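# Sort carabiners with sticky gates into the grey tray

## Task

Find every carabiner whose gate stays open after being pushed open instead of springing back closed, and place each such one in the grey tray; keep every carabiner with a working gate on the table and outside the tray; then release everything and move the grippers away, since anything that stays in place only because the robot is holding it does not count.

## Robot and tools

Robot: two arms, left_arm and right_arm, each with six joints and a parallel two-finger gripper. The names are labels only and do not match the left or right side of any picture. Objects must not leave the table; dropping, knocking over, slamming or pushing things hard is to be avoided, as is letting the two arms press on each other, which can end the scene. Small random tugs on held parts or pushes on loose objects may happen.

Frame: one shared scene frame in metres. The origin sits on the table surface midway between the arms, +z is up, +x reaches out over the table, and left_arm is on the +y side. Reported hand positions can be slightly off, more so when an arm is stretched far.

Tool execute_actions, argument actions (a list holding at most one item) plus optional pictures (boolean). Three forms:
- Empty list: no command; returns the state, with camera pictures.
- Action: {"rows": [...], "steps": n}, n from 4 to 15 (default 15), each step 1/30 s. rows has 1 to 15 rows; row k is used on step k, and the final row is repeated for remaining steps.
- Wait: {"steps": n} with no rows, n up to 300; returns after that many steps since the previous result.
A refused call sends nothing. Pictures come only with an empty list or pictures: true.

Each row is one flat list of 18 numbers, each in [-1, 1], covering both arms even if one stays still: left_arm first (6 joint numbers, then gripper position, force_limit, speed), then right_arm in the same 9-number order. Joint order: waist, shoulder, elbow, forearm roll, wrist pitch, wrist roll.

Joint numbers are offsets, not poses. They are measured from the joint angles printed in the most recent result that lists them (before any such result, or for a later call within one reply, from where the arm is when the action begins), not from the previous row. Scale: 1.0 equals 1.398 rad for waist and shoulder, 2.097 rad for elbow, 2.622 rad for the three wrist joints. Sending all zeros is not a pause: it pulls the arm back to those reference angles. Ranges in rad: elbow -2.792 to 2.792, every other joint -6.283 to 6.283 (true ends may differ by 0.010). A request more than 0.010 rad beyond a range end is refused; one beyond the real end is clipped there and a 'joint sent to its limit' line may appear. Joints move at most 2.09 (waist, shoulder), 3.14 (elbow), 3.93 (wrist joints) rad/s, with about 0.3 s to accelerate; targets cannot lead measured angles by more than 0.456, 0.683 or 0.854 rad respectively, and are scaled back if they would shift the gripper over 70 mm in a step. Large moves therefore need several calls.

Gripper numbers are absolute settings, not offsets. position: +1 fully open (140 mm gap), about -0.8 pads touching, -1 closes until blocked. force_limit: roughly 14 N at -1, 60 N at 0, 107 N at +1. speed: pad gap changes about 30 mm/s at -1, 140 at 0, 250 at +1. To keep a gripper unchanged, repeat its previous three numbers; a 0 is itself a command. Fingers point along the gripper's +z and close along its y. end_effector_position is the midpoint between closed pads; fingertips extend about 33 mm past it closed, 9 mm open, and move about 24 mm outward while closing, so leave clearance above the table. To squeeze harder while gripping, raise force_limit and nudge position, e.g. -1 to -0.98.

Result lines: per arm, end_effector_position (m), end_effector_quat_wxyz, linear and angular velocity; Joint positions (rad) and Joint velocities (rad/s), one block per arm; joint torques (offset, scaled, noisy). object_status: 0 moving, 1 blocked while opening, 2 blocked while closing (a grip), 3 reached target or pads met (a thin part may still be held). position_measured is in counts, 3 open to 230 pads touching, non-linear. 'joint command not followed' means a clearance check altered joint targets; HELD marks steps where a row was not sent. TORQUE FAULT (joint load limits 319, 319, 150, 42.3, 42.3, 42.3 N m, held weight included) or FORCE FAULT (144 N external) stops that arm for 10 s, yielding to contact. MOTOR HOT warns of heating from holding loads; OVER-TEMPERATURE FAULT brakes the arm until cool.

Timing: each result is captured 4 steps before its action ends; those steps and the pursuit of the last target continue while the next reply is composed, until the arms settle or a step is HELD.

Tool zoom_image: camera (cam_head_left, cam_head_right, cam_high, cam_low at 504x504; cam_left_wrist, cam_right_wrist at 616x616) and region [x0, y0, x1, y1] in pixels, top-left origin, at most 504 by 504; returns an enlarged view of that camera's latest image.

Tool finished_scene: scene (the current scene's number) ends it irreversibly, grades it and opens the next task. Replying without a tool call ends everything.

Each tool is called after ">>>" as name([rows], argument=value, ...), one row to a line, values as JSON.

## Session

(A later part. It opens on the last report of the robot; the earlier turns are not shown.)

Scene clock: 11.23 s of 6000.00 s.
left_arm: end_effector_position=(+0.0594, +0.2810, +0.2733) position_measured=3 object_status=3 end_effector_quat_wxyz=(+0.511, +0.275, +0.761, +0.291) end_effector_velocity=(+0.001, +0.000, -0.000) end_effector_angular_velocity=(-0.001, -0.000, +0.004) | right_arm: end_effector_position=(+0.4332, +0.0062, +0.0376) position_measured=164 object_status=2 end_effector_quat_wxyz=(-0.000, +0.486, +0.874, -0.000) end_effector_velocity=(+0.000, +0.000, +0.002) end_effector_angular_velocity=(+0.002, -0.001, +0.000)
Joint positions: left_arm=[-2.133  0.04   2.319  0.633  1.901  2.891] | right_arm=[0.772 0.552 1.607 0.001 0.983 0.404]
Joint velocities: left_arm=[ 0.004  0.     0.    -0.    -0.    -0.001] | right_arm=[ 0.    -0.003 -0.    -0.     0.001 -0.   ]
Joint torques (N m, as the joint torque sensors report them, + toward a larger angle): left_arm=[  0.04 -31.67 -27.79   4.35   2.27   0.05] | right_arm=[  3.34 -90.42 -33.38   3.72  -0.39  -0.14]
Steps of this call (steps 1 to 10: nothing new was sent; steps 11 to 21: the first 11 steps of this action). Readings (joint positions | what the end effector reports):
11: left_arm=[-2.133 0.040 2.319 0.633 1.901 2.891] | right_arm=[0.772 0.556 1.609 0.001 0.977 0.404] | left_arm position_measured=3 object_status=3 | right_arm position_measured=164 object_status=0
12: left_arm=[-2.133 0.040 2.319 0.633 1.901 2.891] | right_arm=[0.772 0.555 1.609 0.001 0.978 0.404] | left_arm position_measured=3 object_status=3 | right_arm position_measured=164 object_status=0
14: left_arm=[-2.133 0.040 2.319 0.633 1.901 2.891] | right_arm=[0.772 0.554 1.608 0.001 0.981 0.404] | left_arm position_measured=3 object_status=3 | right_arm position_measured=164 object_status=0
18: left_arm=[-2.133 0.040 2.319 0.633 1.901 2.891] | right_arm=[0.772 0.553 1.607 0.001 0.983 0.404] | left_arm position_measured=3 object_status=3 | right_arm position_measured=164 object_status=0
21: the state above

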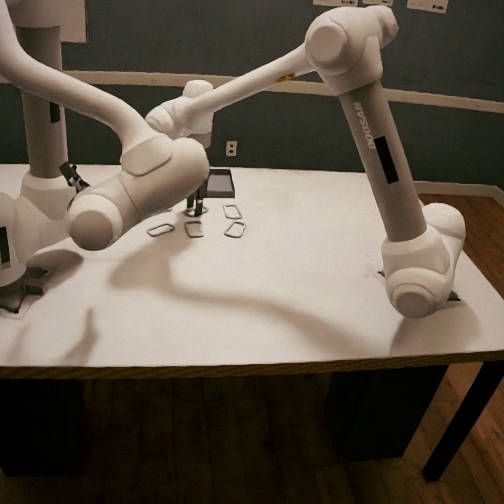

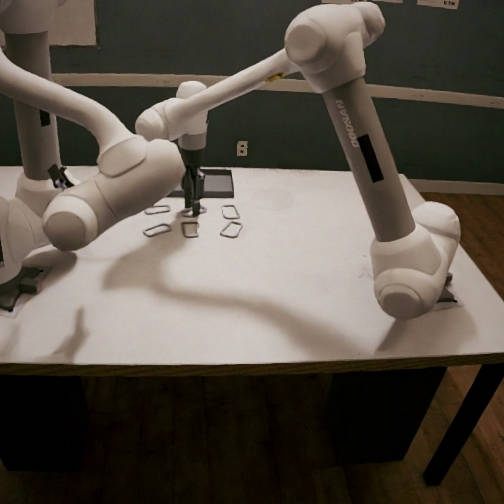

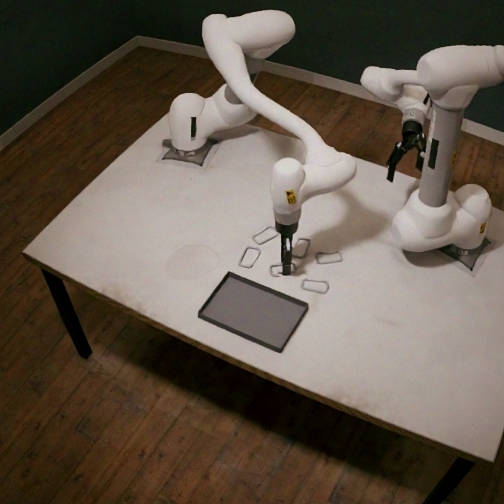

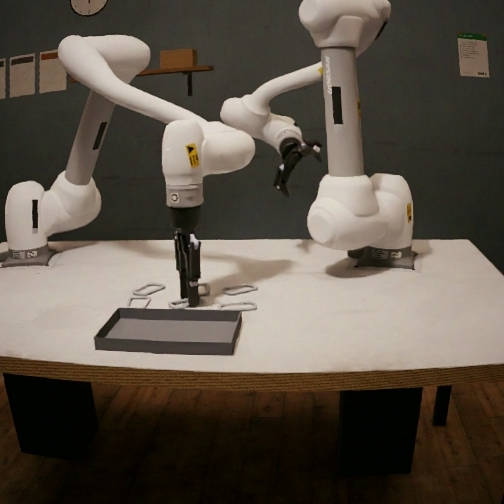

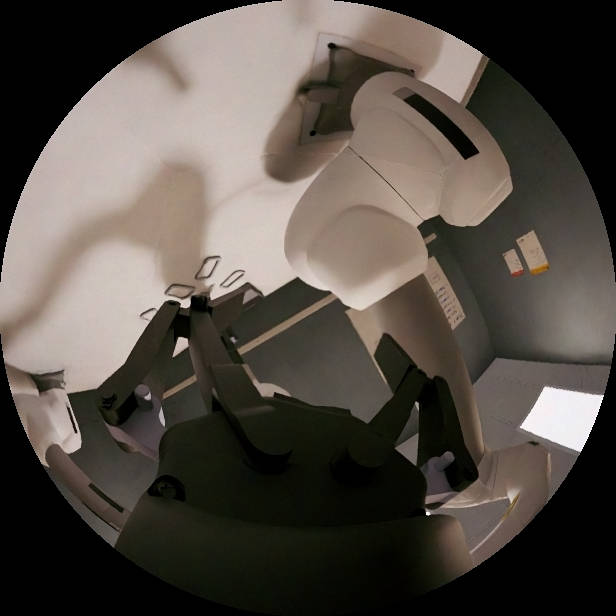

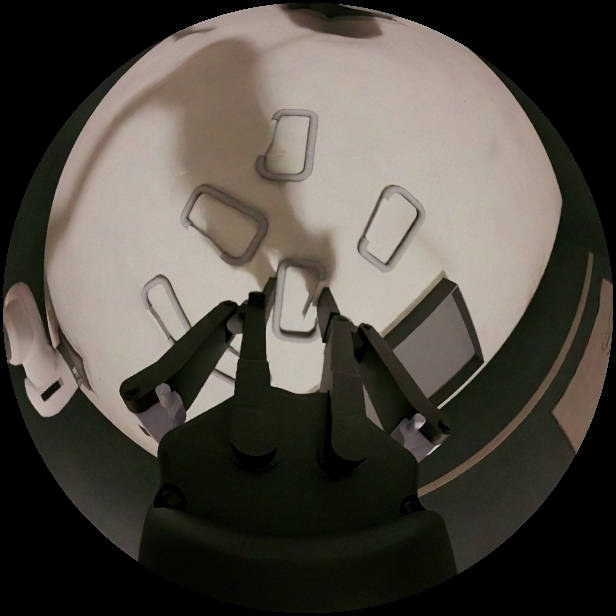

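>>> execute_actions([
  {"rows":[[0,0,0,0,0,0,1,0,0,0,0,0,0,0,0,0.1,-0.3,0]],"steps":15},
], pictures=true)

>>> zoom_image(camera="cam_right_wrist", region=[200, 180, 420, 400])

Scene clock: 11.87 s of 6000.00 s.
left_arm: end_effector_position=(+0.0594, +0.2810, +0.2733) position_measured=3 object_status=3 end_effector_quat_wxyz=(+0.511, +0.275, +0.761, +0.291) end_effector_velocity=(-0.000, -0.000, -0.000) end_effector_angular_velocity=(+0.001, -0.002, -0.001) | right_arm: end_effector_position=(+0.4332, +0.0062, +0.0378) position_measured=117 object_status=0 end_effector_quat_wxyz=(-0.000, +0.486, +0.874, -0.000) end_effector_velocity=(+0.000, +0.000, +0.000) end_effector_angular_velocity=(+0.000, -0.000, +0.001)
Joint positions: left_arm=[-2.133  0.04   2.319  0.633  1.901  2.891] | right_arm=[0.772 0.552 1.607 0.001 0.983 0.404]
Joint velocities: left_arm=[-0.001  0.002 -0.     0.     0.    -0.001] | right_arm=[ 0.    -0.    -0.     0.     0.    -0.001]
Joint torques (N m, as the joint torque sensors report them, + toward a larger angle): left_arm=[ -0.48 -31.02 -27.65   4.29   2.3    0.18] | right_arm=[  1.7  -91.68 -33.05   3.93  -0.17  -0.03]
Steps of this call (steps 1 to 4: the last 4 steps of your previous action; steps 5 to 8: the robot went on to your last target; steps 9 to 19: the first 11 steps of this action). Readings (joint positions | what the end effector reports):
9: left_arm=[-2.133 0.040 2.319 0.633 1.901 2.891] | right_arm=[0.772 0.552 1.607 0.001 0.983 0.404] | left_arm position_measured=3 object_status=3 | right_arm position_measured=164 object_status=0
10: left_arm=[-2.133 0.040 2.319 0.633 1.901 2.891] | right_arm=[0.772 0.552 1.607 0.001 0.983 0.404] | left_arm position_measured=3 object_status=3 | right_arm position_measured=164 object_status=0
12: left_arm=[-2.133 0.040 2.319 0.633 1.901 2.891] | right_arm=[0.772 0.552 1.607 0.001 0.983 0.404] | left_arm position_measured=3 object_status=3 | right_arm position_measured=147 object_status=0
16: left_arm=[-2.133 0.040 2.319 0.633 1.901 2.891] | right_arm=[0.772 0.552 1.607 0.001 0.983 0.404] | left_arm position_measured=3 object_status=3 | right_arm position_measured=118 object_status=0
19: the state above

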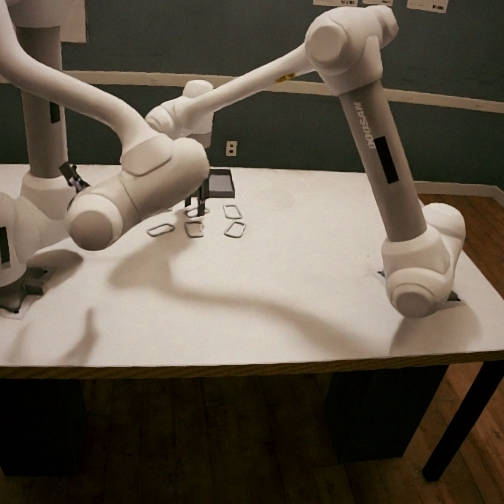

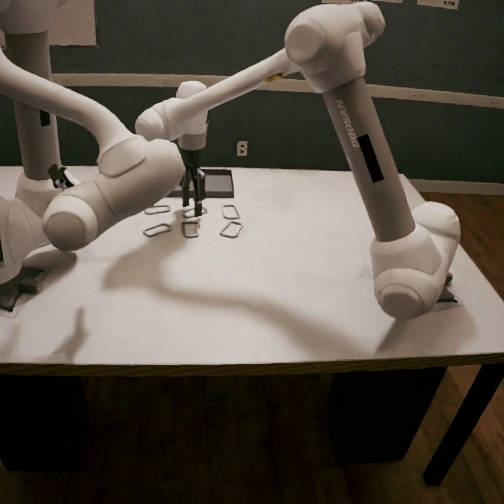

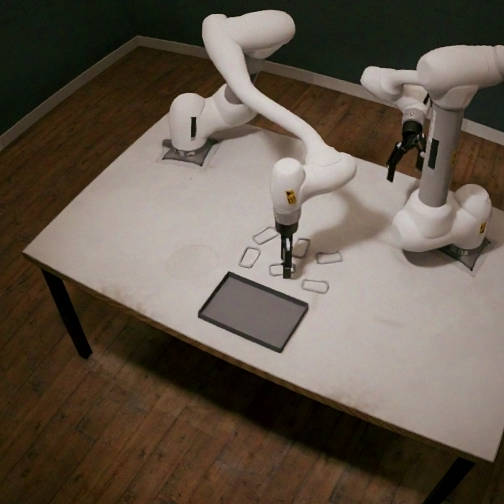

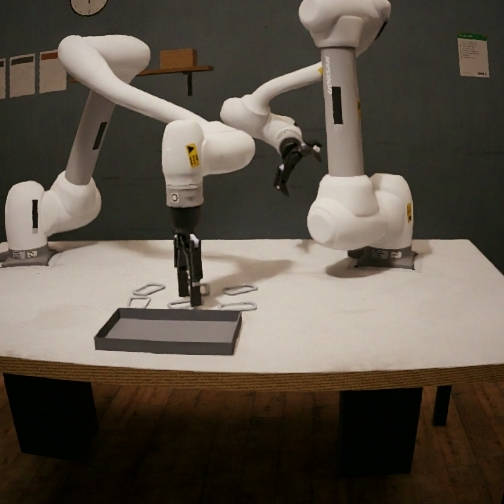

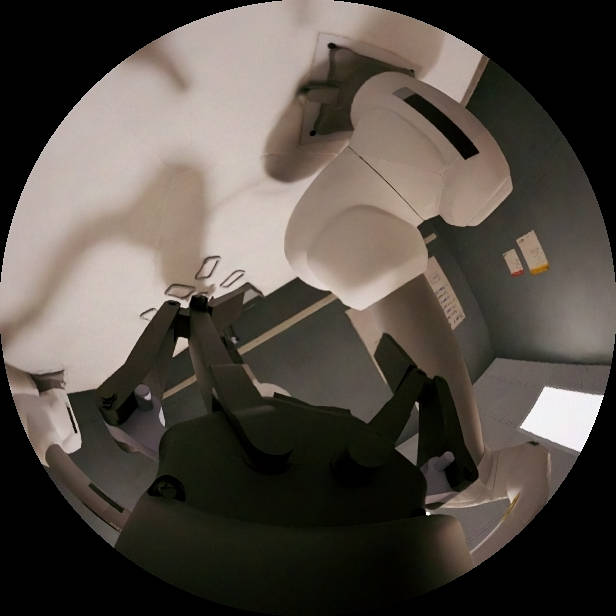

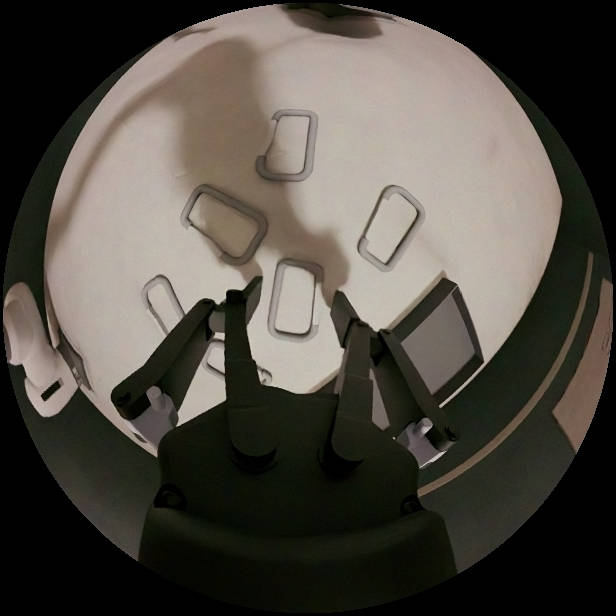

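Region (200, 180, 420, 400) of cam_right_wrist's 616x616 image, scaled by 2.291, with more detail than that image has.

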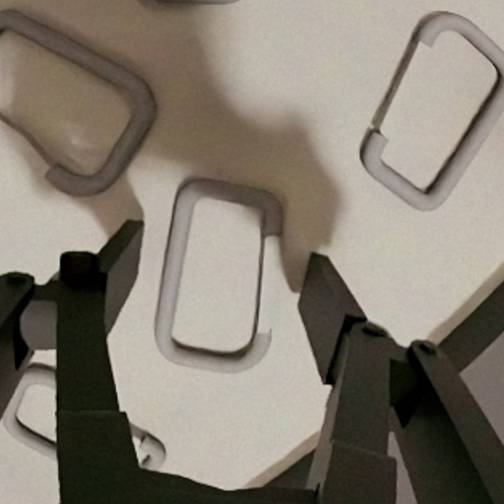

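>>> execute_actions([
  {"rows":[[0,0,0,0,0,0,1,0,0,-0.0059,-0.0025,0.0028,0,-0.0009,-0.0032,0.1,-0.3,0],[0,0,0,0,0,0,1,0,0,-0.0059,-0.0025,0.0028,0,-0.0009,-0.0032,0.1,-0.3,0],[0,0,0,0,0,0,1,0,0,-0.0059,-0.0025,0.0028,0,-0.0009,-0.0032,0.1,-0.3,0],[0,0,0,0,0,0,1,0,0,-0.0059,-0.0025,0.0028,0,-0.0009,-0.0032,0.1,-0.3,0],[0,0,0,0,0,0,1,0,0,-0.0059,-0.0025,0.0028,0,-0.0009,-0.0032,-0.65,-0.3,0.5]],"steps":15},
])

>>> execute_actions([
  {"steps":8},
], pictures=true)

>>> zoom_image(camera="cam_right_wrist", region=[200, 180, 420, 400])

Scene clock: 12.73 s of 6000.00 s.
left_arm: end_effector_position=(+0.0594, +0.2810, +0.2733) position_measured=3 object_status=3 end_effector_quat_wxyz=(+0.511, +0.275, +0.761, +0.291) end_effector_velocity=(-0.000, +0.000, -0.000) end_effector_angular_velocity=(+0.002, +0.000, -0.001) | right_arm: end_effector_position=(+0.4371, +0.0009, +0.0382) position_measured=173 object_status=0 end_effector_quat_wxyz=(-0.000, +0.486, +0.874, -0.000) end_effector_velocity=(+0.000, -0.001, +0.001) end_effector_angular_velocity=(+0.000, +0.000, +0.001)
Joint positions: left_arm=[-2.133  0.04   2.319  0.633  1.901  2.891] | right_arm=[0.765 0.548 1.612 0.001 0.981 0.396]
Joint velocities: left_arm=[-0.001  0.    -0.    -0.    -0.     0.002] | right_arm=[-0.001 -0.001  0.     0.     0.001 -0.002]
Joint torques (N m, as the joint torque sensors report them, + toward a larger angle): left_arm=[ -0.11 -31.55 -27.52   4.39   2.25  -0.08] | right_arm=[ -2.09 -50.63 -15.16   2.25  -3.89  -0.14]
Steps of this call (steps 1 to 4: the last 4 steps of your previous action; steps 5 to 15: the robot went on to your last target; steps 16 to 26: the first 11 steps of this action). Readings (joint positions | what the end effector reports):
16: left_arm=[-2.133 0.040 2.319 0.633 1.901 2.891] | right_arm=[0.772 0.552 1.607 0.001 0.983 0.404] | left_arm position_measured=3 object_status=3 | right_arm position_measured=117 object_status=3
17: left_arm=[-2.133 0.040 2.319 0.633 1.901 2.891] | right_arm=[0.771 0.552 1.608 0.001 0.983 0.403] | left_arm position_measured=3 object_status=3 | right_arm position_measured=117 object_status=3
19: left_arm=[-2.133 0.040 2.319 0.633 1.901 2.891] | right_arm=[0.767 0.550 1.611 0.001 0.982 0.399] | left_arm position_measured=3 object_status=3 | right_arm position_measured=117 object_status=3
23: left_arm=[-2.133 0.040 2.319 0.633 1.901 2.891] | right_arm=[0.765 0.549 1.612 0.001 0.981 0.396] | left_arm position_measured=3 object_status=3 | right_arm position_measured=141 object_status=0
26: the state above

Scene clock: 13.00 s of 6000.00 s.
left_arm: end_effector_position=(+0.0594, +0.2810, +0.2733) position_measured=3 object_status=3 end_effector_quat_wxyz=(+0.511, +0.275, +0.761, +0.291) end_effector_velocity=(+0.000, -0.000, -0.000) end_effector_angular_velocity=(-0.000, -0.001, +0.001) | right_arm: end_effector_position=(+0.4372, +0.0007, +0.0381) position_measured=173 object_status=2 end_effector_quat_wxyz=(-0.000, +0.486, +0.874, -0.000) end_effector_velocity=(+0.001, -0.000, +0.001) end_effector_angular_velocity=(+0.001, -0.001, -0.000)
Joint positions: left_arm=[-2.133  0.04   2.319  0.633  1.901  2.891] | right_arm=[0.764 0.548 1.612 0.001 0.981 0.396]
Joint velocities: left_arm=[ 0.001  0.001 -0.    -0.    -0.    -0.001] | right_arm=[-0.001 -0.001  0.    -0.    -0.001 -0.   ]
Joint torques (N m, as the joint torque sensors report them, + toward a larger angle): left_arm=[ -1.26 -31.16 -27.87   4.32   2.15   0.  ] | right_arm=[ -2.82 -51.   -14.24   0.14  -3.34  -0.37]
Kept back: nothing.
Steps of this call (steps 1 to 4: the last 4 steps of your previous action; steps 5 to 8: the robot went on to your last target). Readings (joint positions | what the end effector reports):
1: left_arm=[-2.133 0.040 2.319 0.633 1.901 2.891] | right_arm=[0.764 0.548 1.612 0.001 0.981 0.396] | left_arm position_measured=3 object_status=3 | right_arm position_measured=173 object_status=0
2: left_arm=[-2.133 0.040 2.319 0.633 1.901 2.891] | right_arm=[0.764 0.548 1.612 0.001 0.981 0.396] | left_arm position_measured=3 object_status=3 | right_arm position_measured=173 object_status=0
4: left_arm=[-2.133 0.040 2.319 0.633 1.901 2.891] | right_arm=[0.764 0.548 1.612 0.001 0.981 0.396] | left_arm position_measured=3 object_status=3 | right_arm position_measured=173 object_status=0
8: the state above

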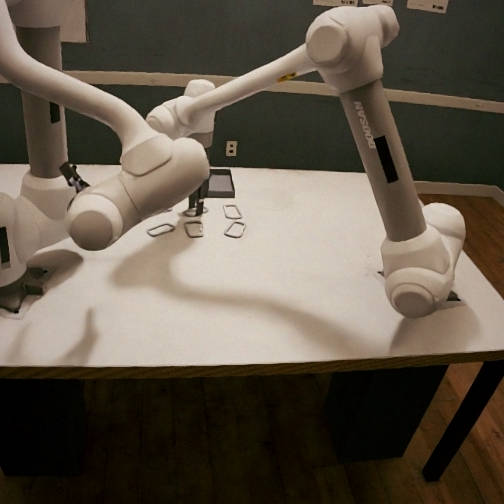

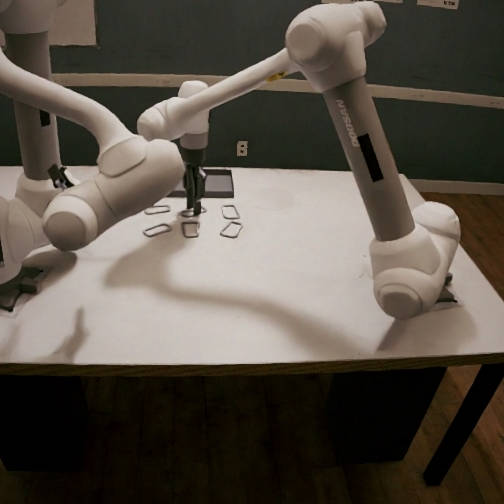

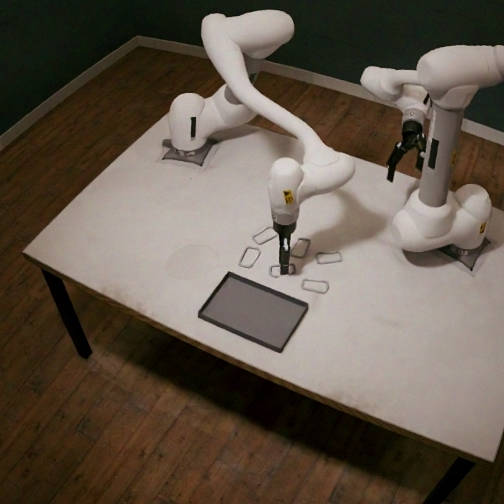

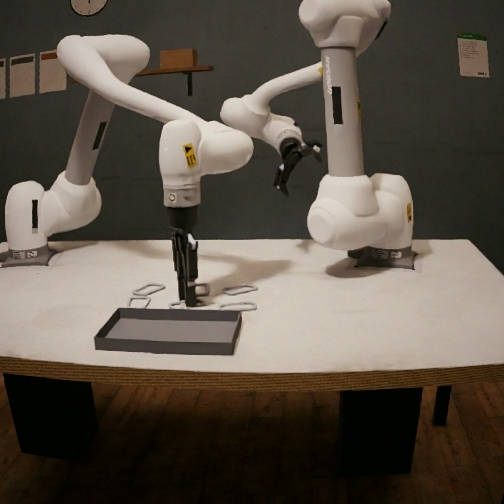

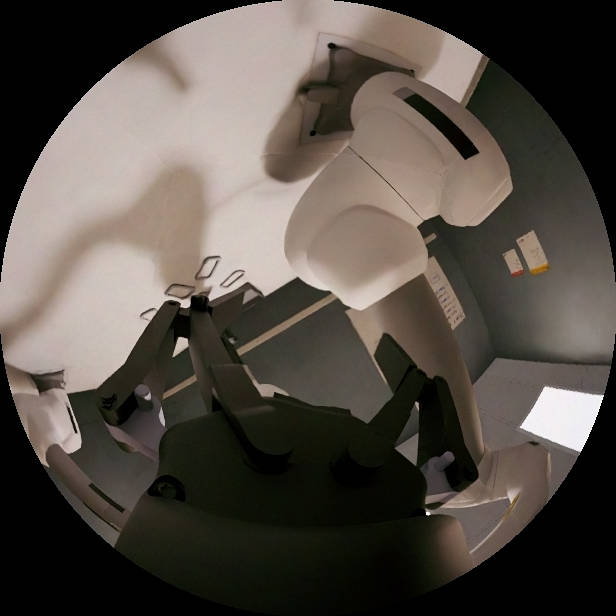

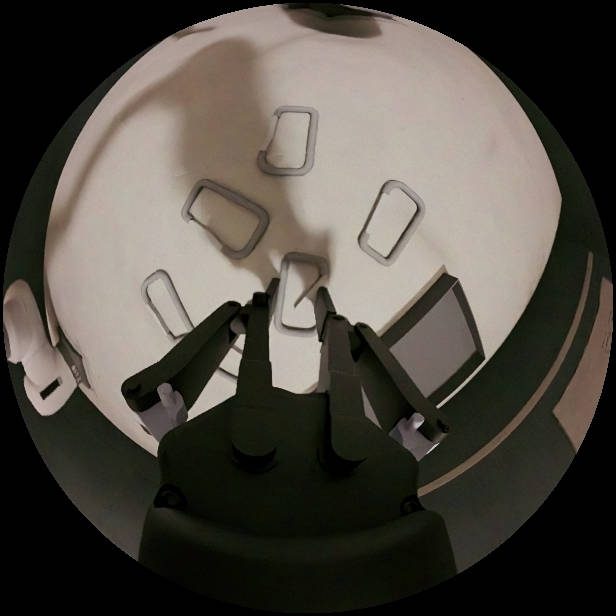

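Region (200, 180, 420, 400) of cam_right_wrist's 616x616 image, scaled by 2.291, with more detail than that image has.

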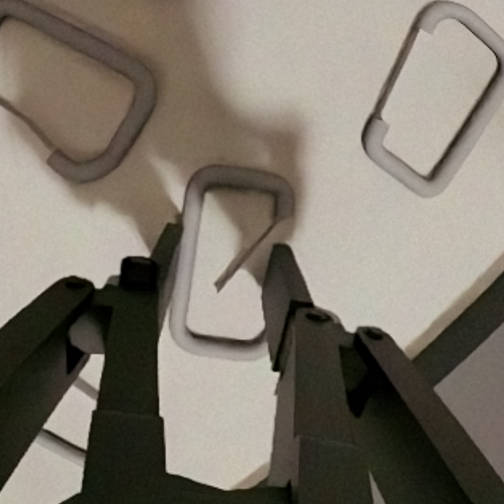

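>>> execute_actions([
  {"rows":[[0,0,0,0,0,0,1,0,0,0,0,0,0,0,0,0.1,-0.3,0.3]],"steps":15},
], pictures=true)

>>> zoom_image(camera="cam_right_wrist", region=[100, 60, 500, 460])

Scene clock: 13.53 s of 6000.00 s.
left_arm: end_effector_position=(+0.0594, +0.2810, +0.2733) position_measured=3 object_status=3 end_effector_quat_wxyz=(+0.511, +0.275, +0.761, +0.291) end_effector_velocity=(-0.000, +0.000, +0.000) end_effector_angular_velocity=(-0.000, +0.001, -0.001) | right_arm: end_effector_position=(+0.4373, +0.0006, +0.0377) position_measured=117 object_status=0 end_effector_quat_wxyz=(-0.000, +0.486, +0.874, -0.000) end_effector_velocity=(+0.001, +0.001, +0.002) end_effector_angular_velocity=(+0.002, -0.002, -0.000)
Joint positions: left_arm=[-2.133  0.04   2.319  0.633  1.901  2.891] | right_arm=[0.764 0.549 1.613 0.001 0.981 0.396]
Joint velocities: left_arm=[-0.    -0.001 -0.     0.    -0.     0.001] | right_arm=[-0.    -0.001 -0.001 -0.     0.     0.   ]
Joint torques (N m, as the joint torque sensors report them, + toward a larger angle): left_arm=[ -0.45 -31.1  -27.71   4.31   2.26  -0.06] | right_arm=[  3.32 -89.35 -33.86   3.7   -0.13  -0.25]
Steps of this call (steps 1 to 5: the robot went on to your last target; steps 6 to 16: the first 11 steps of this action). Readings (joint positions | what the end effector reports):
6: left_arm=[-2.133 0.040 2.319 0.633 1.901 2.891] | right_arm=[0.764 0.548 1.612 0.001 0.981 0.396] | left_arm position_measured=3 object_status=3 | right_arm position_measured=173 object_status=0
7: left_arm=[-2.133 0.040 2.319 0.633 1.901 2.891] | right_arm=[0.764 0.548 1.612 0.001 0.981 0.396] | left_arm position_measured=3 object_status=3 | right_arm position_measured=173 object_status=0
9: left_arm=[-2.133 0.040 2.319 0.633 1.901 2.891] | right_arm=[0.764 0.549 1.613 0.001 0.981 0.396] | left_arm position_measured=3 object_status=3 | right_arm position_measured=151 object_status=0
13: left_arm=[-2.133 0.040 2.319 0.633 1.901 2.891] | right_arm=[0.764 0.549 1.613 0.001 0.981 0.396] | left_arm position_measured=3 object_status=3 | right_arm position_measured=117 object_status=0
16: the state above

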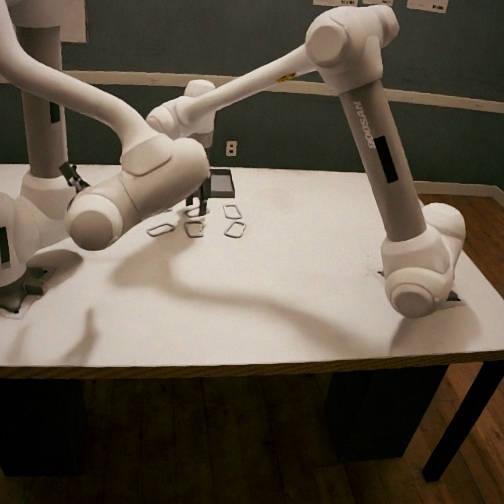

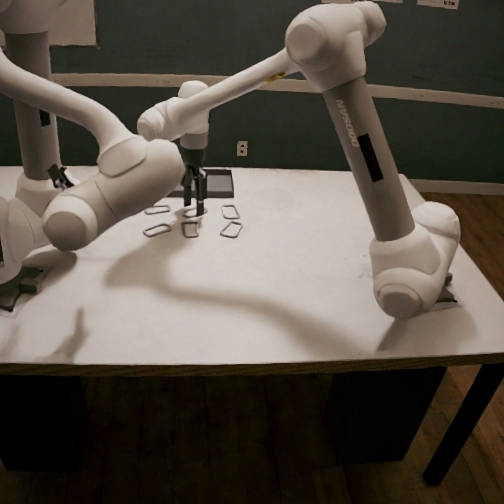

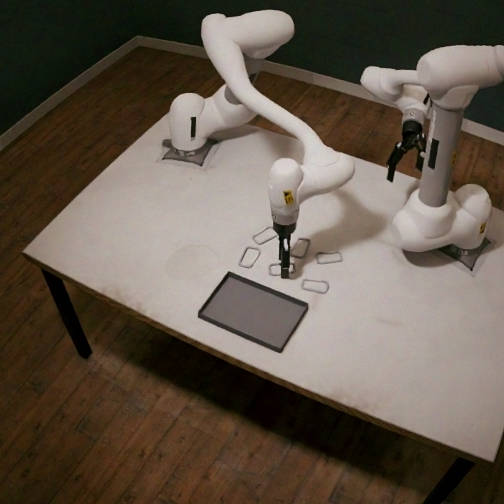

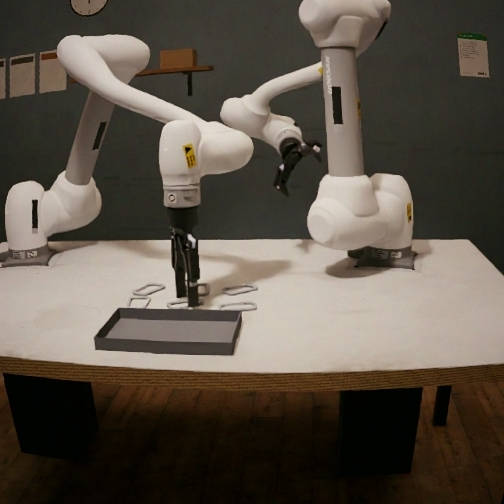

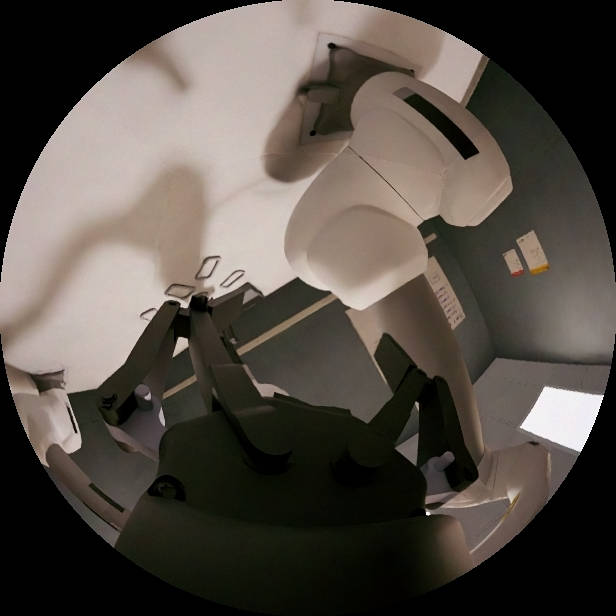

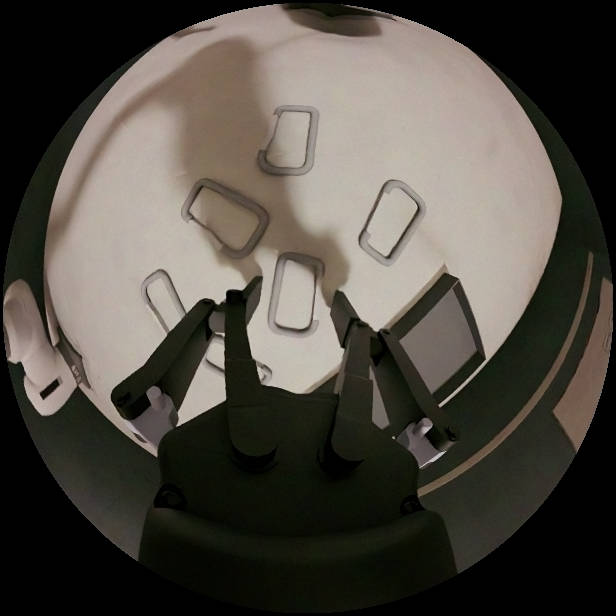

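Region (100, 60, 500, 460) of cam_right_wrist's 616x616 image, scaled by 1.260, with more detail than that image has.

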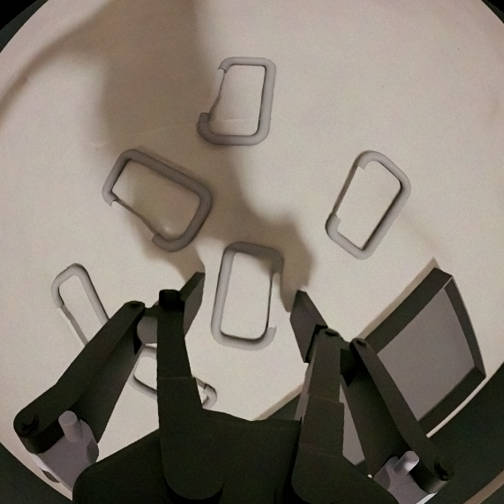

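>>> execute_actions([
  {"rows":[[0,0,0,0,0,0,1,0,0,0,-0.026,-0.012,0,0.023,0,0.1,-0.3,0.3],[0,0,0,0,0,0,1,0,0,0,-0.026,-0.012,0,0.023,0,0.1,-0.3,0.3],[0,0,0,0,0,0,1,0,0,0,-0.026,-0.012,0,0.023,0,0.1,-0.3,0.3],[0,0,0,0,0,0,1,0,0,0,-0.026,-0.012,0,0.023,0,0.1,-0.3,0.3],[0,0,0,0,0,0,1,0,0,0,-0.026,-0.012,0,0.023,0,0.1,-0.3,0.3],[0,0,0,0,0,0,1,0,0,0,-0.026,-0.012,0,0.023,0,0.1,-0.3,0.3],[0,0,0,0,0,0,1,0,0,0.045,0.1066,-0.155,0,0.0666,0.156,0.1,-0.3,0.3]],"steps":15},
])

>>> execute_actions([
  {"steps":18},
], pictures=true)

>>> zoom_image(camera="cam_right_wrist", region=[200, 180, 420, 400])

Scene clock: 14.67 s of 6000.00 s.
left_arm: end_effector_position=(+0.0594, +0.2810, +0.2733) position_measured=3 object_status=3 end_effector_quat_wxyz=(+0.511, +0.275, +0.761, +0.291) end_effector_velocity=(-0.000, +0.000, +0.000) end_effector_angular_velocity=(+0.001, +0.000, -0.000) | right_arm: end_effector_position=(+0.4455, +0.0361, +0.0786) position_measured=117 object_status=3 end_effector_quat_wxyz=(-0.000, +0.525, +0.851, +0.001) end_effector_velocity=(+0.100, +0.452, -0.037) end_effector_angular_velocity=(+0.007, -0.001, -1.153)
Joint positions: left_arm=[-2.133  0.04   2.319  0.633  1.901  2.891] | right_arm=[0.781 0.561 1.507 0.001 1.072 0.505]
Joint velocities: left_arm=[-0.    -0.     0.    -0.     0.     0.001] | right_arm=[ 0.211  0.645 -1.003 -0.     0.351  1.364]
Joint torques (N m, as the joint torque sensors report them, + toward a larger angle): left_arm=[ -0.1  -31.67 -27.97   4.25   2.17  -0.03] | right_arm=[  6.33 -66.69 -29.95   3.12  -0.59  -0.29]
Steps of this call (steps 1 to 4: the last 4 steps of your previous action; steps 5 to 15: the robot went on to your last target; steps 16 to 23: nothing new was sent; steps 24 to 34: the first 11 steps of this action). Readings (joint positions | what the end effector reports):
24: left_arm=[-2.133 0.040 2.319 0.633 1.901 2.891] | right_arm=[0.764 0.548 1.612 0.001 0.981 0.396] | left_arm position_measured=3 object_status=3 | right_arm position_measured=117 object_status=3
25: left_arm=[-2.133 0.040 2.319 0.633 1.901 2.891] | right_arm=[0.764 0.545 1.610 0.001 0.987 0.396] | left_arm position_measured=3 object_status=3 | right_arm position_measured=117 object_status=3
27: left_arm=[-2.133 0.040 2.319 0.633 1.901 2.891] | right_arm=[0.764 0.526 1.597 0.001 1.018 0.396] | left_arm position_measured=3 object_status=3 | right_arm position_measured=117 object_status=3
31: left_arm=[-2.133 0.040 2.319 0.633 1.901 2.891] | right_arm=[0.765 0.516 1.583 0.001 1.042 0.403] | left_arm position_measured=3 object_status=3 | right_arm position_measured=117 object_status=3
34: the state above

Scene clock: 15.27 s of 6000.00 s.
left_arm: end_effector_position=(+0.0594, +0.2810, +0.2733) position_measured=3 object_status=3 end_effector_quat_wxyz=(+0.511, +0.275, +0.761, +0.291) end_effector_velocity=(+0.000, -0.000, -0.000) end_effector_angular_velocity=(-0.002, -0.000, +0.000) | right_arm: end_effector_position=(+0.4595, +0.1305, +0.0700) position_measured=117 object_status=3 end_effector_quat_wxyz=(-0.000, +0.629, +0.777, +0.000) end_effector_velocity=(+0.000, +0.000, -0.002) end_effector_angular_velocity=(-0.001, +0.001, -0.001)
Joint positions: left_arm=[-2.133  0.04   2.319  0.633  1.901  2.891] | right_arm=[0.827 0.698 1.288 0.001 1.156 0.805]
Joint velocities: left_arm=[ 0.     0.    -0.     0.    -0.    -0.002] | right_arm=[ 0.     0.002 -0.001  0.     0.     0.001]
Joint torques (N m, as the joint torque sensors report them, + toward a larger angle): left_arm=[  0.14 -31.26 -27.5    4.34   2.25   0.  ] | right_arm=[   4.69 -106.46  -37.73    4.18   -0.46   -0.38]
Kept back: nothing.
Steps of this call (steps 1 to 4: the last 4 steps of your previous action; steps 5 to 18: the robot went on to your last target). Readings (joint positions | what the end effector reports):
1: left_arm=[-2.133 0.040 2.319 0.633 1.901 2.891] | right_arm=[0.788 0.582 1.474 0.001 1.084 0.550] | left_arm position_measured=3 object_status=3 | right_arm position_measured=117 object_status=3
2: left_arm=[-2.133 0.040 2.319 0.633 1.901 2.891] | right_arm=[0.794 0.602 1.443 0.001 1.096 0.592] | left_arm position_measured=3 object_status=3 | right_arm position_measured=117 object_status=3
4: left_arm=[-2.133 0.040 2.319 0.633 1.901 2.891] | right_arm=[0.807 0.639 1.383 0.001 1.119 0.674] | left_arm position_measured=3 object_status=3 | right_arm position_measured=117 object_status=3
8: left_arm=[-2.133 0.040 2.319 0.633 1.901 2.891] | right_arm=[0.825 0.691 1.300 0.001 1.151 0.788] | left_arm position_measured=3 object_status=3 | right_arm position_measured=117 object_status=3
18: the state above

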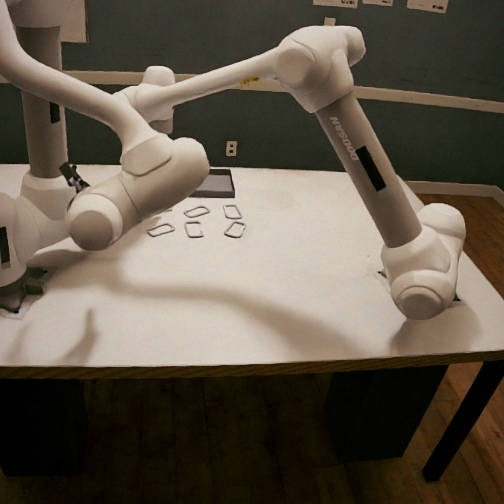

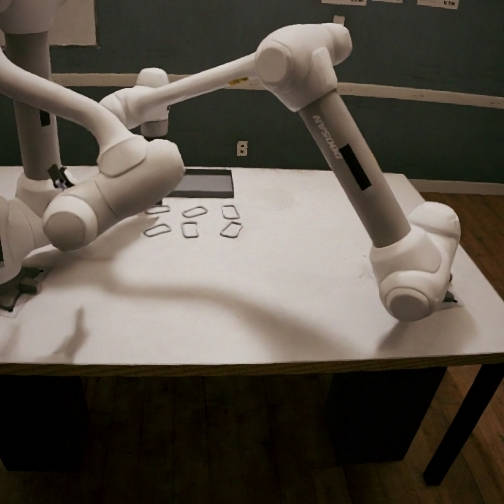

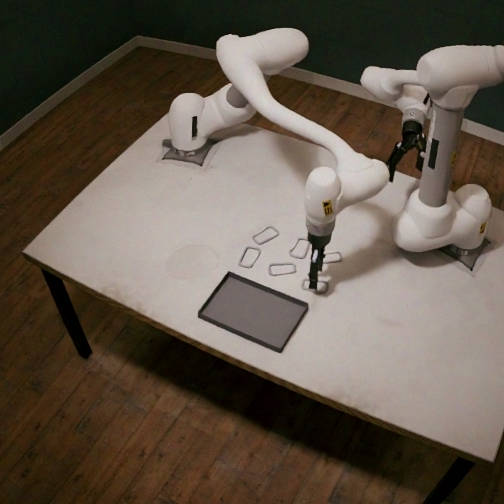

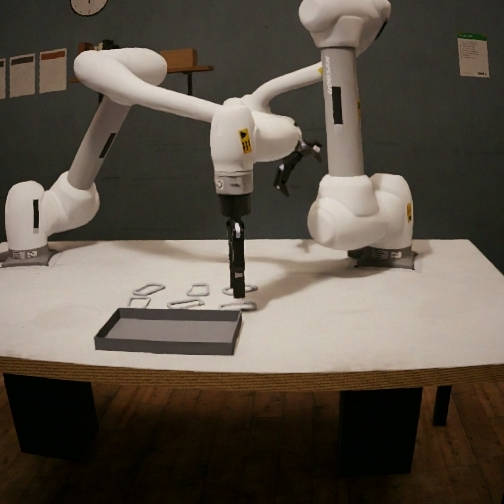

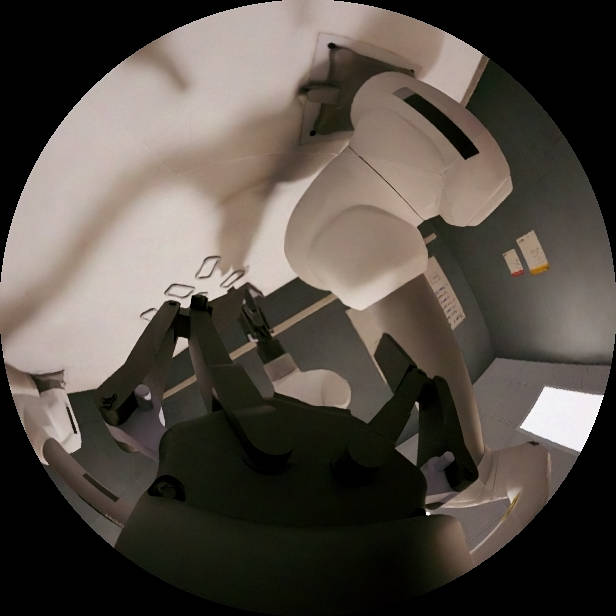

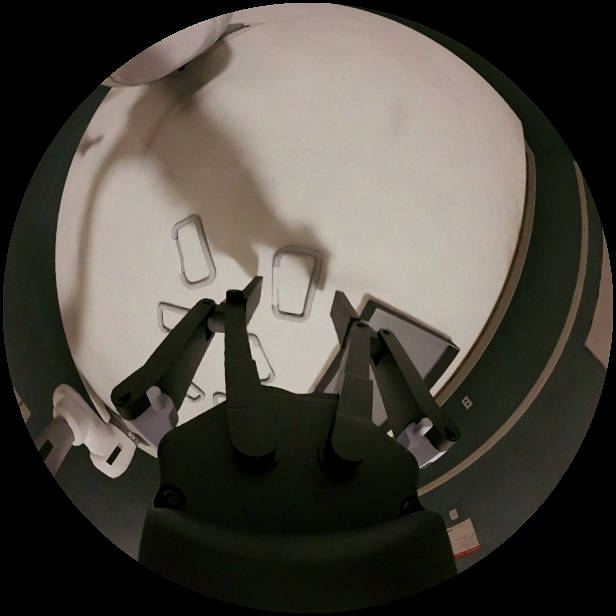

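Region (200, 180, 420, 400) of cam_right_wrist's 616x616 image, scaled by 2.291, with more detail than that image has.

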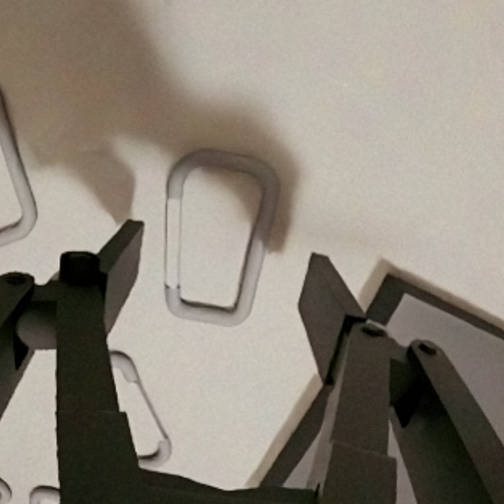

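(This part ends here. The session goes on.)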